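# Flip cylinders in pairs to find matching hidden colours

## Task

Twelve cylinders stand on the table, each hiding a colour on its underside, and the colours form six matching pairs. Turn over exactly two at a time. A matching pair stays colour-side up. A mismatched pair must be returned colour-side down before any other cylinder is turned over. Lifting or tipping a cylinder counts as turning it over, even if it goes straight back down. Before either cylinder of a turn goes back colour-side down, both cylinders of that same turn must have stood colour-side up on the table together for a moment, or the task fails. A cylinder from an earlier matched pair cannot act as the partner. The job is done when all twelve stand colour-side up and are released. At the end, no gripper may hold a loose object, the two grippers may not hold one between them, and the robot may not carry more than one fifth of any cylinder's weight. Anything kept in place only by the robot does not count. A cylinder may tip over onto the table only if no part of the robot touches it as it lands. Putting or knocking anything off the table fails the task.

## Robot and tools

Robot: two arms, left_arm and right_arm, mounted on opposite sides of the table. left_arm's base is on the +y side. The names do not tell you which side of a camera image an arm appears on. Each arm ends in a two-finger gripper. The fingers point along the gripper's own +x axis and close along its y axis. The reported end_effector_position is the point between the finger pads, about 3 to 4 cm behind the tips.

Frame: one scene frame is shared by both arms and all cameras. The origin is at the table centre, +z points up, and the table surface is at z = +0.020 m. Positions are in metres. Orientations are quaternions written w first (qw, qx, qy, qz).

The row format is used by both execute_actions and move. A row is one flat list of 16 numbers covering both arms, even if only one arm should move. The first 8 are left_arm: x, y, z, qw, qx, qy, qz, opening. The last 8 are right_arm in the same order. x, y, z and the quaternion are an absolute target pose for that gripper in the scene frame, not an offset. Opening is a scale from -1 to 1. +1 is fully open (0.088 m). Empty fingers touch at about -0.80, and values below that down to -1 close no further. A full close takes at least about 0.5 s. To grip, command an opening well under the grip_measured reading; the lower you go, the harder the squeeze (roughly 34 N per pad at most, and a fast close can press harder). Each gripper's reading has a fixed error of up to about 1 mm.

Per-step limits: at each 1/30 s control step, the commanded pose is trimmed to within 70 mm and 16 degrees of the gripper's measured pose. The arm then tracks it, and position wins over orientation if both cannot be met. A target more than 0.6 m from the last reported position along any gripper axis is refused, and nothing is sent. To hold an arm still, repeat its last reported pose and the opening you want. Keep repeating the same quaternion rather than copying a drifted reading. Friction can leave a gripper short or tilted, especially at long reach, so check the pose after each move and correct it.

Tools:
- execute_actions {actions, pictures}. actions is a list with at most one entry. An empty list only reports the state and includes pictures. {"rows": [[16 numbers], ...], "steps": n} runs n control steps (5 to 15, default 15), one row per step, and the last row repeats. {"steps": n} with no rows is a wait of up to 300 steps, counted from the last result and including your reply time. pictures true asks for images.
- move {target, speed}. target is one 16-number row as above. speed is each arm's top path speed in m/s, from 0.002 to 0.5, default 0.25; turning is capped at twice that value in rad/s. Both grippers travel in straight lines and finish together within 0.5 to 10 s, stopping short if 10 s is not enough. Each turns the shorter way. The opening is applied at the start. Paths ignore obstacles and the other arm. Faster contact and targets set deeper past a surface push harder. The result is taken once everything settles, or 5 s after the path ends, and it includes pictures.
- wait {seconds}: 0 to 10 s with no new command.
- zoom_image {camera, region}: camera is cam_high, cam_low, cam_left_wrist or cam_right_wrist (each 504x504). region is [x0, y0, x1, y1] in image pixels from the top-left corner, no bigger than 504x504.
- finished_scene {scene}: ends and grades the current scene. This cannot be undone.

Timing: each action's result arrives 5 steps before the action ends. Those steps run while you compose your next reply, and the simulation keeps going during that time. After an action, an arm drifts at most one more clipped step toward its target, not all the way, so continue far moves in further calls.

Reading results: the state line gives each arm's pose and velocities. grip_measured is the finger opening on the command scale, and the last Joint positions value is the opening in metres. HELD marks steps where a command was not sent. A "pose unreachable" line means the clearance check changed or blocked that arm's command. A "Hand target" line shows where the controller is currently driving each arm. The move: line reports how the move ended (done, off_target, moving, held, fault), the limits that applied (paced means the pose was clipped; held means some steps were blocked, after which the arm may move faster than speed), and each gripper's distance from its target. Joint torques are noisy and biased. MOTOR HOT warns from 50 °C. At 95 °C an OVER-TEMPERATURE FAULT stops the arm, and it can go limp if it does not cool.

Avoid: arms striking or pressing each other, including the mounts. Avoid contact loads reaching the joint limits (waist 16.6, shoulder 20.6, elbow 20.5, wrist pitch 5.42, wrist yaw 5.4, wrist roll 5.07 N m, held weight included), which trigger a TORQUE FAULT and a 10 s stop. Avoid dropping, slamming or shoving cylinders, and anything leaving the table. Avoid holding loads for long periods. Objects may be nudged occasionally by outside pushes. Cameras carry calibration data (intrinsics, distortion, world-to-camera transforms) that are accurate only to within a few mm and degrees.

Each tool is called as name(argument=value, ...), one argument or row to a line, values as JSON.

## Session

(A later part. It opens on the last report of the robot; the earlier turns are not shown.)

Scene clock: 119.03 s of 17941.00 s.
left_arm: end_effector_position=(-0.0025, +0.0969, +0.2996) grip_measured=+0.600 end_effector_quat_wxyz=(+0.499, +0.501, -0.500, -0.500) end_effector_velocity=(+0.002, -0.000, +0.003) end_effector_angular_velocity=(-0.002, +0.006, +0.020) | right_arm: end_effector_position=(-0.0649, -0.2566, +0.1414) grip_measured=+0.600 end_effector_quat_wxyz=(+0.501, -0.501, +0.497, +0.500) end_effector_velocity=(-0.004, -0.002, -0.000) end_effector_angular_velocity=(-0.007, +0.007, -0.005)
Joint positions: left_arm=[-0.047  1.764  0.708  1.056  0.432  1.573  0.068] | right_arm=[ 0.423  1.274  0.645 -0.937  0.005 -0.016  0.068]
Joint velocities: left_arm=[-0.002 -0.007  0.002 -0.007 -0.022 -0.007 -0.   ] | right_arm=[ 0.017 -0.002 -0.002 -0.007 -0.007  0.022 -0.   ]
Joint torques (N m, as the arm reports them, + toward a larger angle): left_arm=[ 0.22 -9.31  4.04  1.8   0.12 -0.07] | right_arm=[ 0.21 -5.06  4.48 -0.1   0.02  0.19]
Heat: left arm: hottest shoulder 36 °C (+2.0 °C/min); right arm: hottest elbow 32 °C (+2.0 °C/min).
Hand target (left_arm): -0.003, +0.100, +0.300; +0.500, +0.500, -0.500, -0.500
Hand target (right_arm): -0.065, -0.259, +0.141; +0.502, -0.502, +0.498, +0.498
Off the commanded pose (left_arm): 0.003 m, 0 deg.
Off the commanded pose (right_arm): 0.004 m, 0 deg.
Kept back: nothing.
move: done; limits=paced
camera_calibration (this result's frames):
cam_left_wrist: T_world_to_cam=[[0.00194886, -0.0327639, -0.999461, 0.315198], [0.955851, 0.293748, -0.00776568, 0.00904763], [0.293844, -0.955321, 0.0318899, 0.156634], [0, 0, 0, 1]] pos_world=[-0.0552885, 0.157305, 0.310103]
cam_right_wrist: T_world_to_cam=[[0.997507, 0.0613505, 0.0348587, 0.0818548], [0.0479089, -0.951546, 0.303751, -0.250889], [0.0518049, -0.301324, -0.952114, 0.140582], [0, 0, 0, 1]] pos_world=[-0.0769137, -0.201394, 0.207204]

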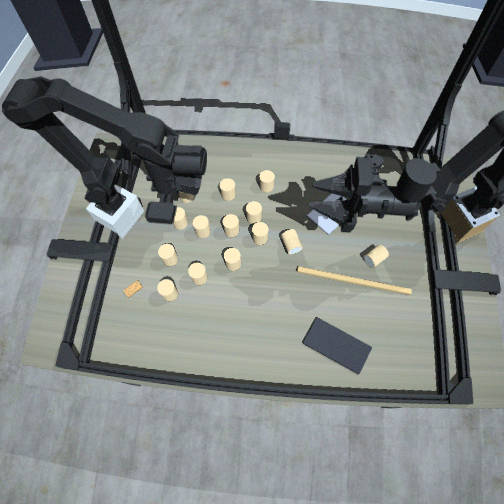

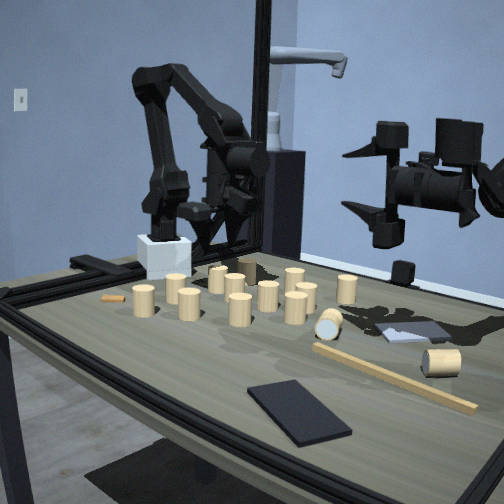

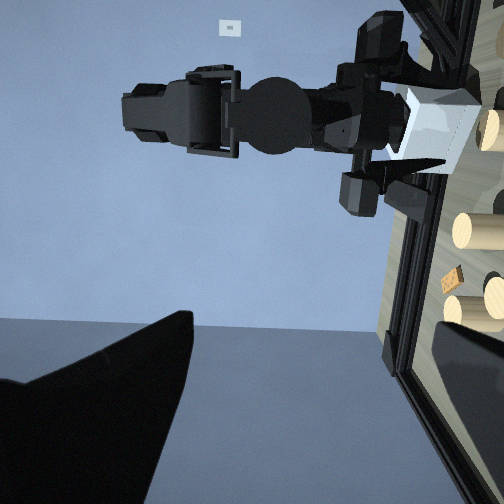

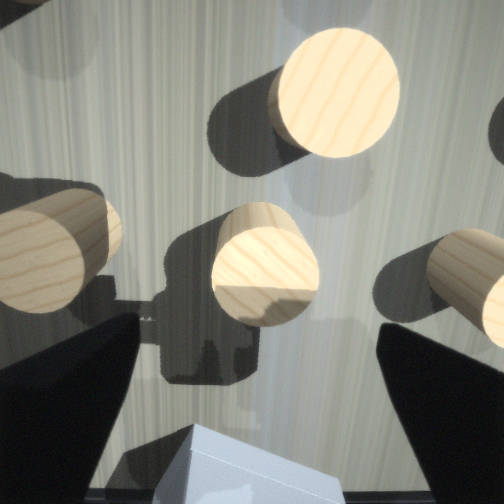

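move(
  target=[-0.003,0.1,0.3,0.5,0.5,-0.5,-0.5,0.6,-0.066,-0.254,0.075,0.5,-0.5,0.5,0.5,0.6],
  speed=0.2,
)

execute_actions(
  actions=[
    {"rows":[[-0.003,0.1,0.3,0.5,0.5,-0.5,-0.5,0.6,-0.066,-0.254,0.075,0.5,-0.5,0.5,0.5,-0.3]],"steps":10},
  ],
)

move(
  target=[-0.003,0.1,0.3,0.5,0.5,-0.5,-0.5,0.6,-0.066,-0.254,0.16,0.5,-0.5,0.5,0.5,-0.3],
  speed=0.4,
)

move(
  target=[-0.003,0.065,0.3,0.5,0.5,-0.5,-0.5,0.6,0,-0.065,0.302,0.707,0,0,0.707,-0.3],
  speed=0.5,
)

move(
  target=[-0.003,0.027,0.3,0.5,0.5,-0.5,-0.5,0.6,0,-0.027,0.302,0.707,0,0,0.707,-0.3],
)

execute_actions(
  actions=[
    {"rows":[[-0.003,0.027,0.3,0.5,0.5,-0.5,-0.5,-0.3,0,-0.027,0.302,0.707,0,0,0.707,-0.3]],"steps":12},
  ],
)

execute_actions(
  actions=[
    {"rows":[[-0.003,0.027,0.3,0.5,0.5,-0.5,-0.5,-0.3,0,-0.027,0.302,0.707,0,0,0.707,0.6]],"steps":8},
  ],
)

move(
  target=[-0.003,0.065,0.3,0.5,0.5,-0.5,-0.5,-0.3,0,-0.065,0.302,0.707,0,0,0.707,0.6],
  speed=0.4,
)

Scene clock: 120.53 s of 17941.00 s.
left_arm: end_effector_position=(-0.0025, +0.0969, +0.2998) grip_measured=+0.600 end_effector_quat_wxyz=(+0.500, +0.500, -0.500, -0.500) end_effector_velocity=(-0.002, +0.000, -0.001) end_effector_angular_velocity=(+0.007, +0.010, -0.010) | right_arm: end_effector_position=(-0.0656, -0.2515, +0.0785) grip_measured=+0.600 end_effector_quat_wxyz=(+0.503, -0.498, +0.495, +0.503) end_effector_velocity=(-0.001, +0.001, -0.003) end_effector_angular_velocity=(+0.007, +0.007, -0.010)
Joint positions: left_arm=[-0.047  1.764  0.708  1.056  0.432  1.573  0.068] | right_arm=[ 0.426  1.464  0.491 -0.585  0.002 -0.013  0.068]
Joint velocities: left_arm=[-0.002 -0.002 -0.002 -0.007  0.007 -0.007  0.   ] | right_arm=[-0.002  0.007 -0.007  0.022 -0.007  0.007 -0.   ]
Joint torques (N m, as the arm reports them, + toward a larger angle): left_arm=[ 0.14 -9.26  4.11  1.78  0.13 -0.1 ] | right_arm=[ 0.01 -3.77  3.39  0.32 -0.13  0.08]
Heat: left arm: hottest shoulder 36 °C (+2.0 °C/min); right arm: hottest elbow 32 °C (+2.0 °C/min).
Hand target (left_arm): -0.003, +0.100, +0.300; +0.500, +0.500, -0.500, -0.500
Hand target (right_arm): -0.066, -0.255, +0.075; +0.500, -0.500, +0.500, +0.500
Off the commanded pose (left_arm): 0.003 m, 0 deg.
Off the commanded pose (right_arm): 0.004 m, 1 deg.
Kept back: nothing.
move: done
camera_calibration (this result's frames):
cam_left_wrist: T_world_to_cam=[[0.00210856, -0.0331101, -0.999449, 0.315392], [0.955853, 0.293745, -0.0077147, 0.00903771], [0.293839, -0.95531, 0.0322677, 0.156543], [0, 0, 0, 1]] pos_world=[-0.0553022, 0.157335, 0.310237]
cam_right_wrist: T_world_to_cam=[[0.997604, 0.060676, 0.0332219, 0.0843947], [0.0482229, -0.954315, 0.294886, -0.226872], [0.0495967, -0.292578, -0.954955, 0.0845155], [0, 0, 0, 1]] pos_world=[-0.0774438, -0.196901, 0.144806]

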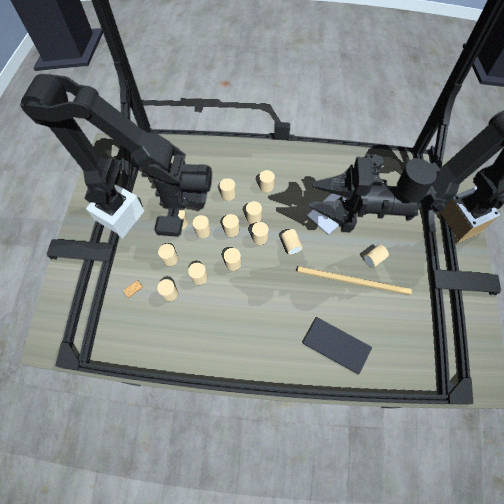

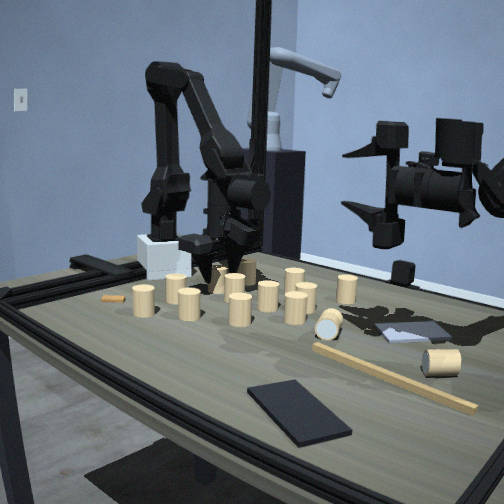

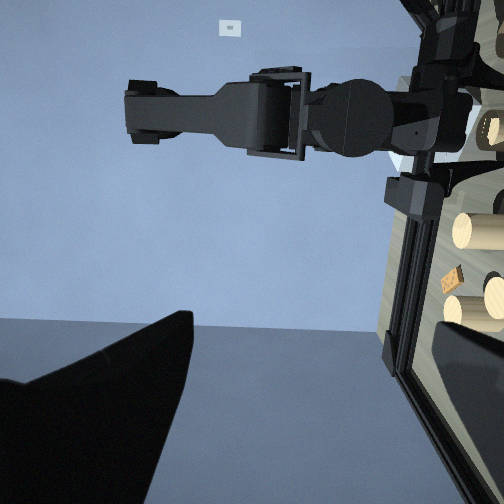

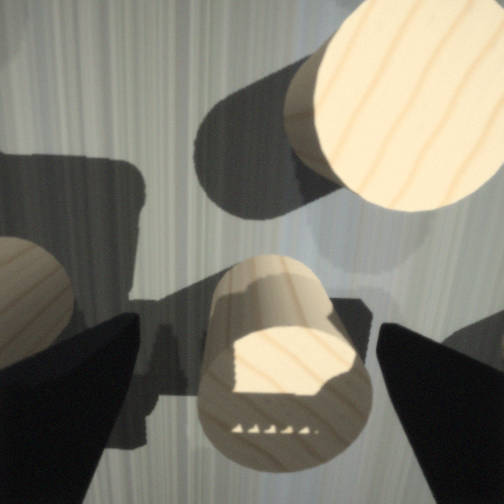

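Scene clock: 120.70 s of 17941.00 s.
left_arm: end_effector_position=(-0.0025, +0.0969, +0.2998) grip_measured=+0.600 end_effector_quat_wxyz=(+0.500, +0.500, -0.500, -0.500) end_effector_velocity=(-0.000, +0.000, -0.001) end_effector_angular_velocity=(+0.007, +0.010, +0.005) | right_arm: end_effector_position=(-0.0654, -0.2514, +0.0778) grip_measured=+0.018 end_effector_quat_wxyz=(+0.503, -0.499, +0.496, +0.503) end_effector_velocity=(-0.033, -0.011, -0.001) end_effector_angular_velocity=(-0.054, +0.228, +0.003)
Joint positions: left_arm=[-0.047  1.764  0.708  1.056  0.432  1.573  0.068] | right_arm=[ 0.426  1.469  0.491 -0.582  0.003 -0.013  0.04 ]
Joint velocities: left_arm=[-0.002 -0.002 -0.002 -0.007 -0.007 -0.007 -0.   ] | right_arm=[-0.007  0.007  0.002 -0.051 -0.227 -0.007 -0.132]
Joint torques (N m, as the arm reports them, + toward a larger angle): left_arm=[ 0.17 -9.22  4.11  1.8   0.12 -0.08] | right_arm=[ 0.04 -3.78  3.62  0.3  -0.19  0.08]
Heat: left arm: hottest shoulder 36 °C (+2.0 °C/min); right arm: hottest elbow 32 °C (+2.0 °C/min).
Steps of this call (steps 1 to 5: the first 5 steps of this action). Readings (end_effector_position):
1: left_arm (-0.0025, +0.0969, +0.2998) | right_arm (-0.0656, -0.2514, +0.0784)
2: left_arm (-0.0025, +0.0969, +0.2998) | right_arm (-0.0656, -0.2513, +0.0782)
4: left_arm (-0.0025, +0.0969, +0.2998) | right_arm (-0.0654, -0.2514, +0.0779)
5: the state above

Scene clock: 121.93 s of 17941.00 s.
left_arm: end_effector_position=(-0.0025, +0.0969, +0.2996) grip_measured=+0.600 end_effector_quat_wxyz=(+0.499, +0.501, -0.500, -0.500) end_effector_velocity=(-0.002, -0.000, -0.001) end_effector_angular_velocity=(+0.007, +0.010, +0.000) | right_arm: end_effector_position=(-0.0659, -0.2554, +0.1560) grip_measured=+0.022 end_effector_quat_wxyz=(+0.496, -0.504, +0.503, +0.497) end_effector_velocity=(+0.000, -0.004, +0.002) end_effector_angular_velocity=(-0.012, +0.008, -0.000)
Joint positions: left_arm=[-0.047  1.764  0.707  1.056  0.432  1.573  0.068] | right_arm=[ 0.426  1.272  0.704 -1.017  0.    -0.013  0.04 ]
Joint velocities: left_arm=[-0.007 -0.002 -0.002 -0.007 -0.007 -0.007 -0.   ] | right_arm=[-0.007 -0.007  0.002 -0.022 -0.007 -0.007 -0.001]
Joint torques (N m, as the arm reports them, + toward a larger angle): left_arm=[-0.04 -9.24  4.15  1.74  0.1  -0.11] | right_arm=[ 0.   -5.17  6.95 -0.11 -0.07  0.08]
Heat: left arm: hottest shoulder 36 °C (+2.0 °C/min); right arm: hottest elbow 32 °C (+2.0 °C/min).
Hand target (left_arm): -0.003, +0.100, +0.300; +0.500, +0.500, -0.500, -0.500
Hand target (right_arm): -0.066, -0.253, +0.160; +0.500, -0.500, +0.500, +0.500
Off your previous action's commanded pose (left_arm): 0.003 m, 0 deg at its last step (step 5 of this call).
Off your previous action's commanded pose (right_arm): 0.004 m, 1 deg at its last step (step 5 of this call).
Off the commanded pose (left_arm): 0.003 m, 0 deg.
Off the commanded pose (right_arm): 0.004 m, 1 deg.
Kept back: nothing.
move: done
camera_calibration (this result's frames):
cam_left_wrist: T_world_to_cam=[[0.00194886, -0.0327639, -0.999461, 0.31522], [0.955851, 0.293748, -0.00776568, 0.00906098], [0.293844, -0.955321, 0.0318899, 0.156732], [0, 0, 0, 1]] pos_world=[-0.0553299, 0.157395, 0.310122]
cam_right_wrist: T_world_to_cam=[[0.997708, 0.0611025, 0.0290857, 0.0832009], [0.0486476, -0.946374, 0.319391, -0.255184], [0.0470415, -0.317243, -0.947177, 0.149739], [0, 0, 0, 1]] pos_world=[-0.07764, -0.199079, 0.220913]

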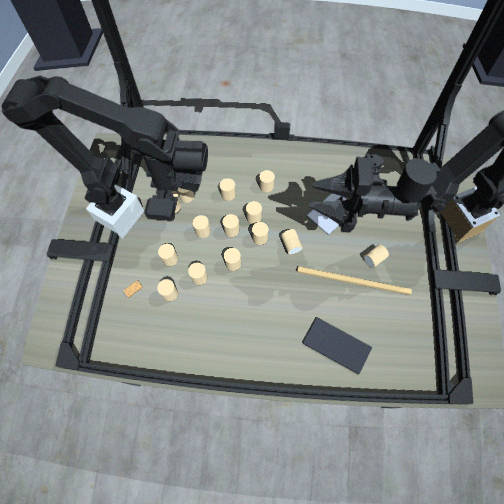

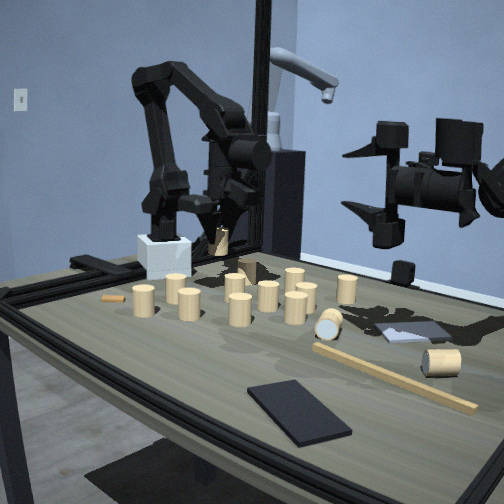

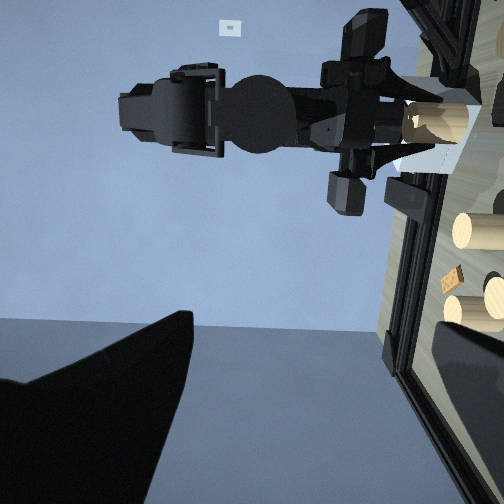

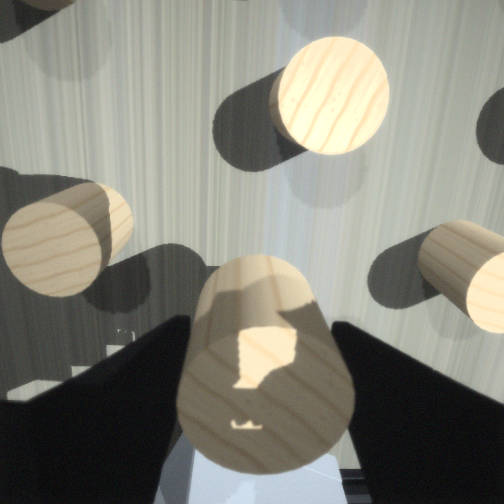

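Scene clock: 124.23 s of 17941.00 s.
left_arm: end_effector_position=(-0.0033, +0.0682, +0.3028) grip_measured=+0.600 end_effector_quat_wxyz=(+0.500, +0.500, -0.503, -0.497) end_effector_velocity=(+0.001, +0.001, -0.004) end_effector_angular_velocity=(+0.020, +0.016, +0.019) | right_arm: end_effector_position=(-0.0007, -0.0629, +0.3057) grip_measured=+0.022 end_effector_quat_wxyz=(+0.711, -0.000, -0.008, +0.703) end_effector_velocity=(-0.002, +0.001, +0.002) end_effector_angular_velocity=(+0.021, -0.014, +0.010)
Joint positions: left_arm=[-0.085  1.84   0.819  1.027  0.394  1.573  0.068] | right_arm=[ 0.147  1.362  0.446  0.927 -0.278 -0.009  0.04 ]
Joint velocities: left_arm=[-0.002 -0.007 -0.007 -0.022 -0.022 -0.007 -0.   ] | right_arm=[ 0.002  0.012 -0.002  0.037 -0.007 -0.007  0.   ]
Joint torques (N m, as the arm reports them, + toward a larger angle): left_arm=[-0.26 -6.84  6.37  1.48 -0.12 -0.09] | right_arm=[-0.32 -4.79  5.08  1.61 -0.13  0.18]
Heat: left arm: hottest shoulder 36 °C (+2.0 °C/min); right arm: hottest elbow 32 °C (+1.0 °C/min).
Hand target (left_arm): -0.003, +0.065, +0.300; +0.500, +0.500, -0.500, -0.500
Hand target (right_arm): -0.000, -0.064, +0.300; +0.711, -0.001, -0.001, +0.703
Off the commanded pose (left_arm): 0.004 m, 0 deg.
Off the commanded pose (right_arm): 0.004 m, 1 deg.
Kept back: nothing.
move: done
camera_calibration (this result's frames):
cam_left_wrist: T_world_to_cam=[[0.00460338, -0.0390914, -0.999225, 0.317785], [0.955871, 0.293701, -0.00708642, 0.0180582], [0.29375, -0.955098, 0.0387183, 0.127356], [0, 0, 0, 1]] pos_world=[-0.056135, 0.128756, 0.312736]
cam_right_wrist: T_world_to_cam=[[0.996703, -0.0413313, 0.0698259, -0.0168786], [0.0544421, -0.297454, -0.953183, 0.305848], [0.0601663, 0.953841, -0.294223, 0.229873], [0, 0, 0, 1]] pos_world=[-0.0136587, -0.128984, 0.360342]

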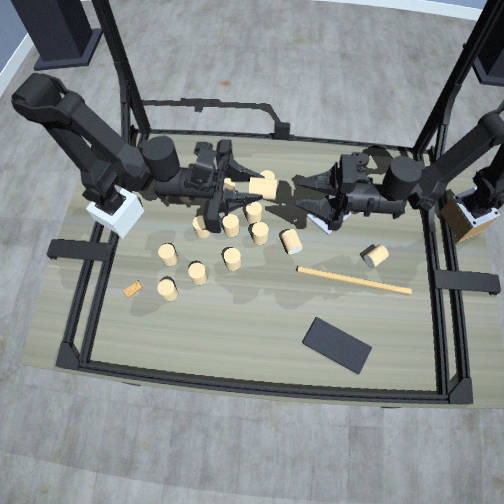

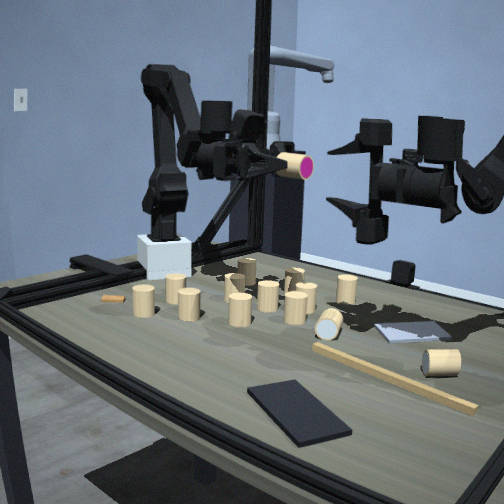

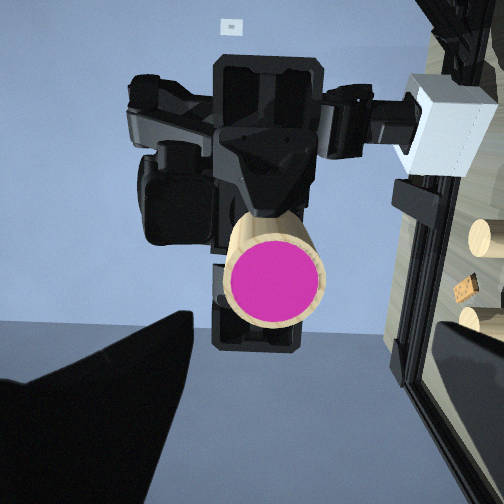

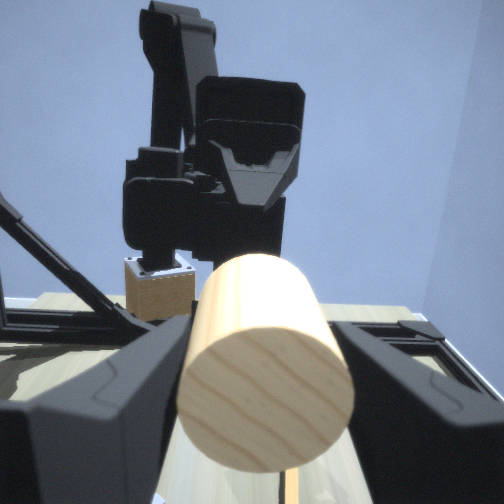

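Scene clock: 125.13 s of 17941.00 s.
left_arm: end_effector_position=(-0.0032, +0.0307, +0.3037) grip_measured=+0.600 end_effector_quat_wxyz=(+0.501, +0.499, -0.503, -0.497) end_effector_velocity=(+0.003, -0.002, -0.002) end_effector_angular_velocity=(+0.007, +0.010, +0.019) | right_arm: end_effector_position=(-0.0001, -0.0300, +0.3000) grip_measured=+0.022 end_effector_quat_wxyz=(+0.707, -0.004, +0.001, +0.707) end_effector_velocity=(-0.002, +0.001, -0.003) end_effector_angular_velocity=(-0.012, -0.004, +0.010)
Joint positions: left_arm=[-0.123  1.944  0.975  0.977  0.356  1.573  0.068] | right_arm=[ 0.175  1.509  0.555  0.948 -0.262 -0.006  0.04 ]
Joint velocities: left_arm=[-0.002  0.007  0.007 -0.007 -0.022 -0.007 -0.   ] | right_arm=[ 0.002  0.007  0.002 -0.007 -0.007 -0.007 -0.   ]
Joint torques (N m, as the arm reports them, + toward a larger angle): left_arm=[-0.28 -7.87  6.99  1.49 -0.08 -0.1 ] | right_arm=[ 0.24 -5.74  7.6   1.62  0.03  0.19]
Heat: left arm: hottest shoulder 36 °C (+2.0 °C/min); right arm: hottest elbow 32 °C (+1.0 °C/min).
Hand target (left_arm): -0.003, +0.027, +0.300; +0.500, +0.500, -0.500, -0.500
Hand target (right_arm): -0.000, -0.027, +0.302; +0.707, -0.000, -0.000, +0.707
Off the commanded pose (left_arm): 0.005 m, 0 deg.
Off the commanded pose (right_arm): 0.004 m, 0 deg.
Kept back: nothing.
move: done
camera_calibration (this result's frames):
cam_left_wrist: T_world_to_cam=[[0.00477401, -0.0402529, -0.999178, 0.317265], [0.955873, 0.293692, -0.00726456, 0.0290471], [0.293743, -0.955052, 0.0398787, 0.0910504], [0, 0, 0, 1]] pos_world=[-0.0560253, 0.0911978, 0.313584]
cam_right_wrist: T_world_to_cam=[[0.997607, -0.0292006, 0.0626711, -0.0132151], [0.0504411, -0.312556, -0.948559, 0.308343], [0.0472867, 0.94945, -0.310335, 0.201502], [0, 0, 0, 1]] pos_world=[-0.0118981, -0.0953278, 0.355843]

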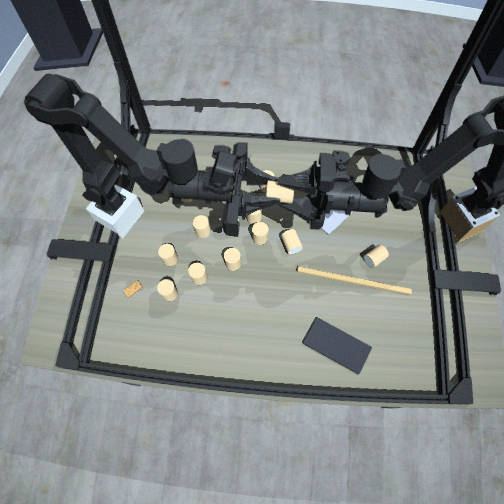

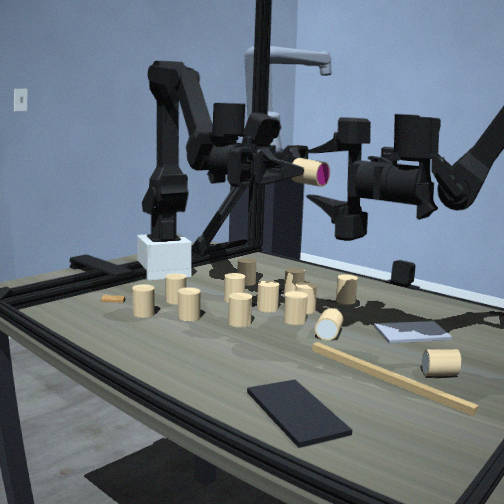

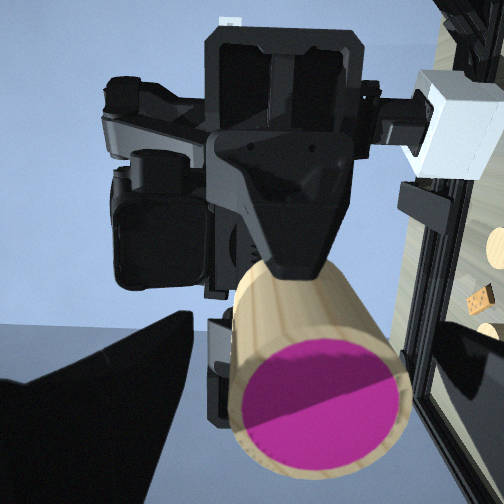

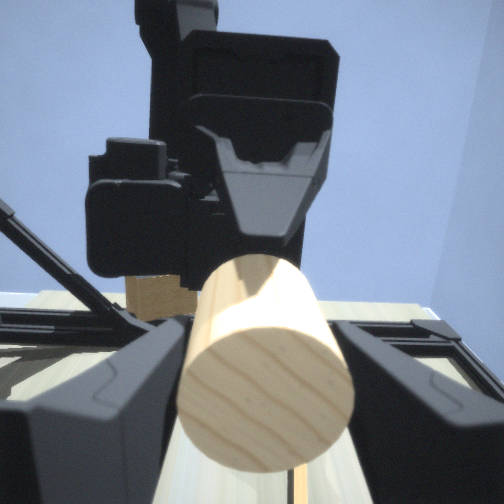

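Scene clock: 125.37 s of 17941.00 s.
left_arm: end_effector_position=(-0.0030, +0.0302, +0.3041) grip_measured=+0.027 end_effector_quat_wxyz=(+0.501, +0.499, -0.503, -0.497) end_effector_velocity=(-0.002, -0.000, +0.002) end_effector_angular_velocity=(-0.016, -0.013, -0.010) | right_arm: end_effector_position=(+0.0000, -0.0297, +0.2995) grip_measured=+0.022 end_effector_quat_wxyz=(+0.707, -0.003, +0.002, +0.707) end_effector_velocity=(+0.002, -0.001, -0.005) end_effector_angular_velocity=(-0.021, -0.002, -0.010)
Joint positions: left_arm=[-0.123  1.945  0.977  0.976  0.356  1.572  0.04 ] | right_arm=[ 0.175  1.511  0.556  0.948 -0.262 -0.004  0.04 ]
Joint velocities: left_arm=[-0.002  0.002 -0.002  0.022  0.007  0.007 -0.   ] | right_arm=[-0.002 -0.002 -0.002 -0.022  0.007 -0.007 -0.   ]
Joint torques (N m, as the arm reports them, + toward a larger angle): left_arm=[-0.05 -7.97  6.56  1.48 -0.1  -0.12] | right_arm=[ 0.26 -5.99  7.64  1.55  0.02  0.15]
Heat: left arm: hottest shoulder 36 °C (+2.0 °C/min); right arm: hottest elbow 32 °C (+1.0 °C/min).
Steps of this call (steps 1 to 7: the first 7 steps of this action). Readings (end_effector_position):
1: left_arm (-0.0032, +0.0306, +0.3038) | right_arm (-0.0001, -0.0299, +0.3002)
2: left_arm (-0.0031, +0.0305, +0.3037) | right_arm (-0.0001, -0.0299, +0.3000)
4: left_arm (-0.0031, +0.0304, +0.3038) | right_arm (-0.0001, -0.0299, +0.3000)
7: the state above

Scene clock: 125.63 s of 17941.00 s.
left_arm: end_effector_position=(-0.0029, +0.0301, +0.3043) grip_measured=+0.027 end_effector_quat_wxyz=(+0.501, +0.499, -0.503, -0.497) end_effector_velocity=(+0.002, -0.001, -0.001) end_effector_angular_velocity=(+0.021, +0.015, +0.019) | right_arm: end_effector_position=(+0.0000, -0.0296, +0.2997) grip_measured=+0.076 end_effector_quat_wxyz=(+0.707, -0.003, +0.001, +0.707) end_effector_velocity=(+0.001, +0.005, +0.012) end_effector_angular_velocity=(+0.026, -0.029, +0.005)
Joint positions: left_arm=[-0.123  1.945  0.978  0.976  0.356  1.572  0.04 ] | right_arm=[ 0.175  1.511  0.556  0.948 -0.262 -0.004  0.043]
Joint velocities: left_arm=[-0.002 -0.007  0.007 -0.037 -0.022 -0.007 -0.   ] | right_arm=[-0.002 -0.002  0.032 -0.007 -0.007 -0.022  0.111]
Joint torques (N m, as the arm reports them, + toward a larger angle): left_arm=[-0.13 -8.27  6.46  1.54 -0.16 -0.14] | right_arm=[ 0.26 -5.98  7.39  1.56  0.03  0.14]
Heat: left arm: hottest shoulder 36 °C (+2.0 °C/min); right arm: hottest elbow 32 °C (+1.0 °C/min).
Off your previous action's commanded pose (left_arm): 0.005 m, 1 deg at its last step (step 5 of this call).
Off your previous action's commanded pose (right_arm): 0.004 m, 0 deg at its last step (step 5 of this call).
Steps of this call (steps 1 to 5: the last 5 steps of your previous action; steps 6 to 8: the first 3 steps of this action). Readings (end_effector_position):
6: left_arm (-0.0030, +0.0302, +0.3042) | right_arm (+0.0000, -0.0297, +0.2995)
7: left_arm (-0.0030, +0.0302, +0.3042) | right_arm (+0.0000, -0.0297, +0.2995)
8: the state above

Scene clock: 127.13 s of 17941.00 s.
left_arm: end_effector_position=(-0.0028, +0.0614, +0.2975) grip_measured=+0.024 end_effector_quat_wxyz=(+0.499, +0.501, -0.498, -0.502) end_effector_velocity=(-0.003, +0.002, -0.006) end_effector_angular_velocity=(+0.025, +0.018, -0.010) | right_arm: end_effector_position=(+0.0001, -0.0620, +0.3044) grip_measured=+0.600 end_effector_quat_wxyz=(+0.707, +0.000, -0.004, +0.707) end_effector_velocity=(-0.001, -0.004, -0.000) end_effector_angular_velocity=(-0.002, -0.007, +0.005)
Joint positions: left_arm=[-0.091  1.869  0.843  1.02   0.388  1.572  0.04 ] | right_arm=[ 0.138  1.371  0.45   0.927 -0.298 -0.004  0.068]
Joint velocities: left_arm=[-0.002 -0.007 -0.012 -0.022  0.007 -0.007 -0.   ] | right_arm=[-0.002 -0.017 -0.012 -0.007 -0.007 -0.007 -0.   ]
Joint torques (N m, as the arm reports them, + toward a larger angle): left_arm=[  0.23 -10.5    4.18   1.87   0.16  -0.07] | right_arm=[-0.31 -6.73  4.82  1.17 -0.14  0.16]
Heat: left arm: hottest shoulder 36 °C (+2.0 °C/min); right arm: hottest elbow 32 °C (+1.0 °C/min).
Hand target (left_arm): -0.003, +0.065, +0.300; +0.500, +0.500, -0.500, -0.500
Hand target (right_arm): +0.000, -0.065, +0.302; +0.707, +0.000, +0.000, +0.707
Off your previous action's commanded pose (left_arm): 0.004 m, 0 deg at its last step (step 5 of this call).
Off your previous action's commanded pose (right_arm): 0.002 m, 0 deg at its last step (step 5 of this call).
Off the commanded pose (left_arm): 0.004 m, 0 deg.
Off the commanded pose (right_arm): 0.004 m, 0 deg.
Kept back: nothing.
move: done
camera_calibration (this result's frames):
cam_left_wrist: T_world_to_cam=[[-0.000670151, -0.0281672, -0.999603, 0.311639], [0.955829, 0.293788, -0.00891928, 0.0200228], [0.293923, -0.955455, 0.0267261, 0.124485], [0, 0, 0, 1]] pos_world=[-0.0555186, 0.121836, 0.308367]
cam_right_wrist: T_world_to_cam=[[0.997471, -0.0303478, 0.0642644, -0.0152447], [0.0521854, -0.301081, -0.952169, 0.304319], [0.0482451, 0.953115, -0.298736, 0.229913], [0, 0, 0, 1]] pos_world=[-0.0117671, -0.127971, 0.359427]

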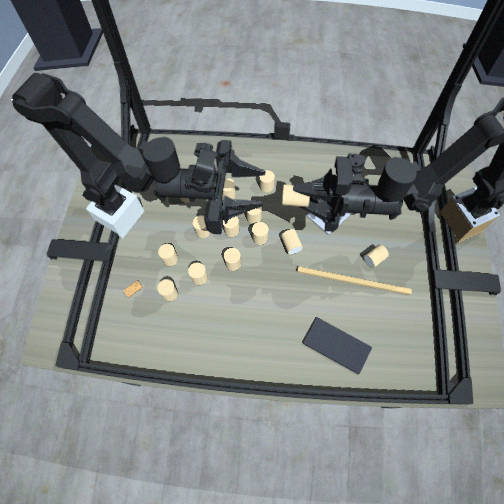

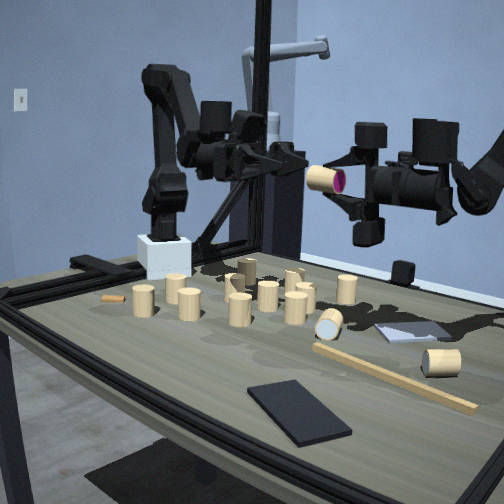

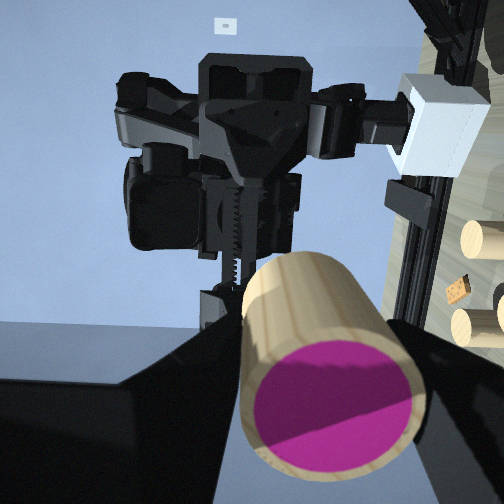

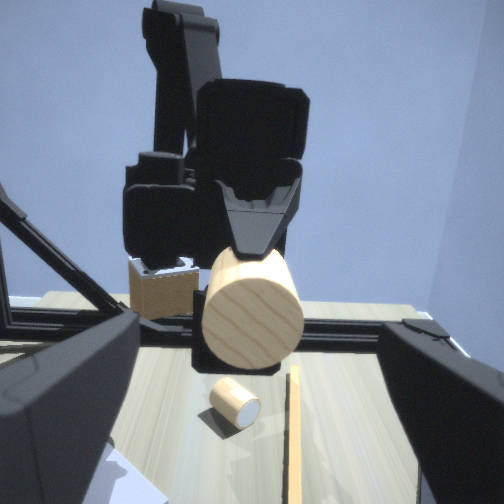

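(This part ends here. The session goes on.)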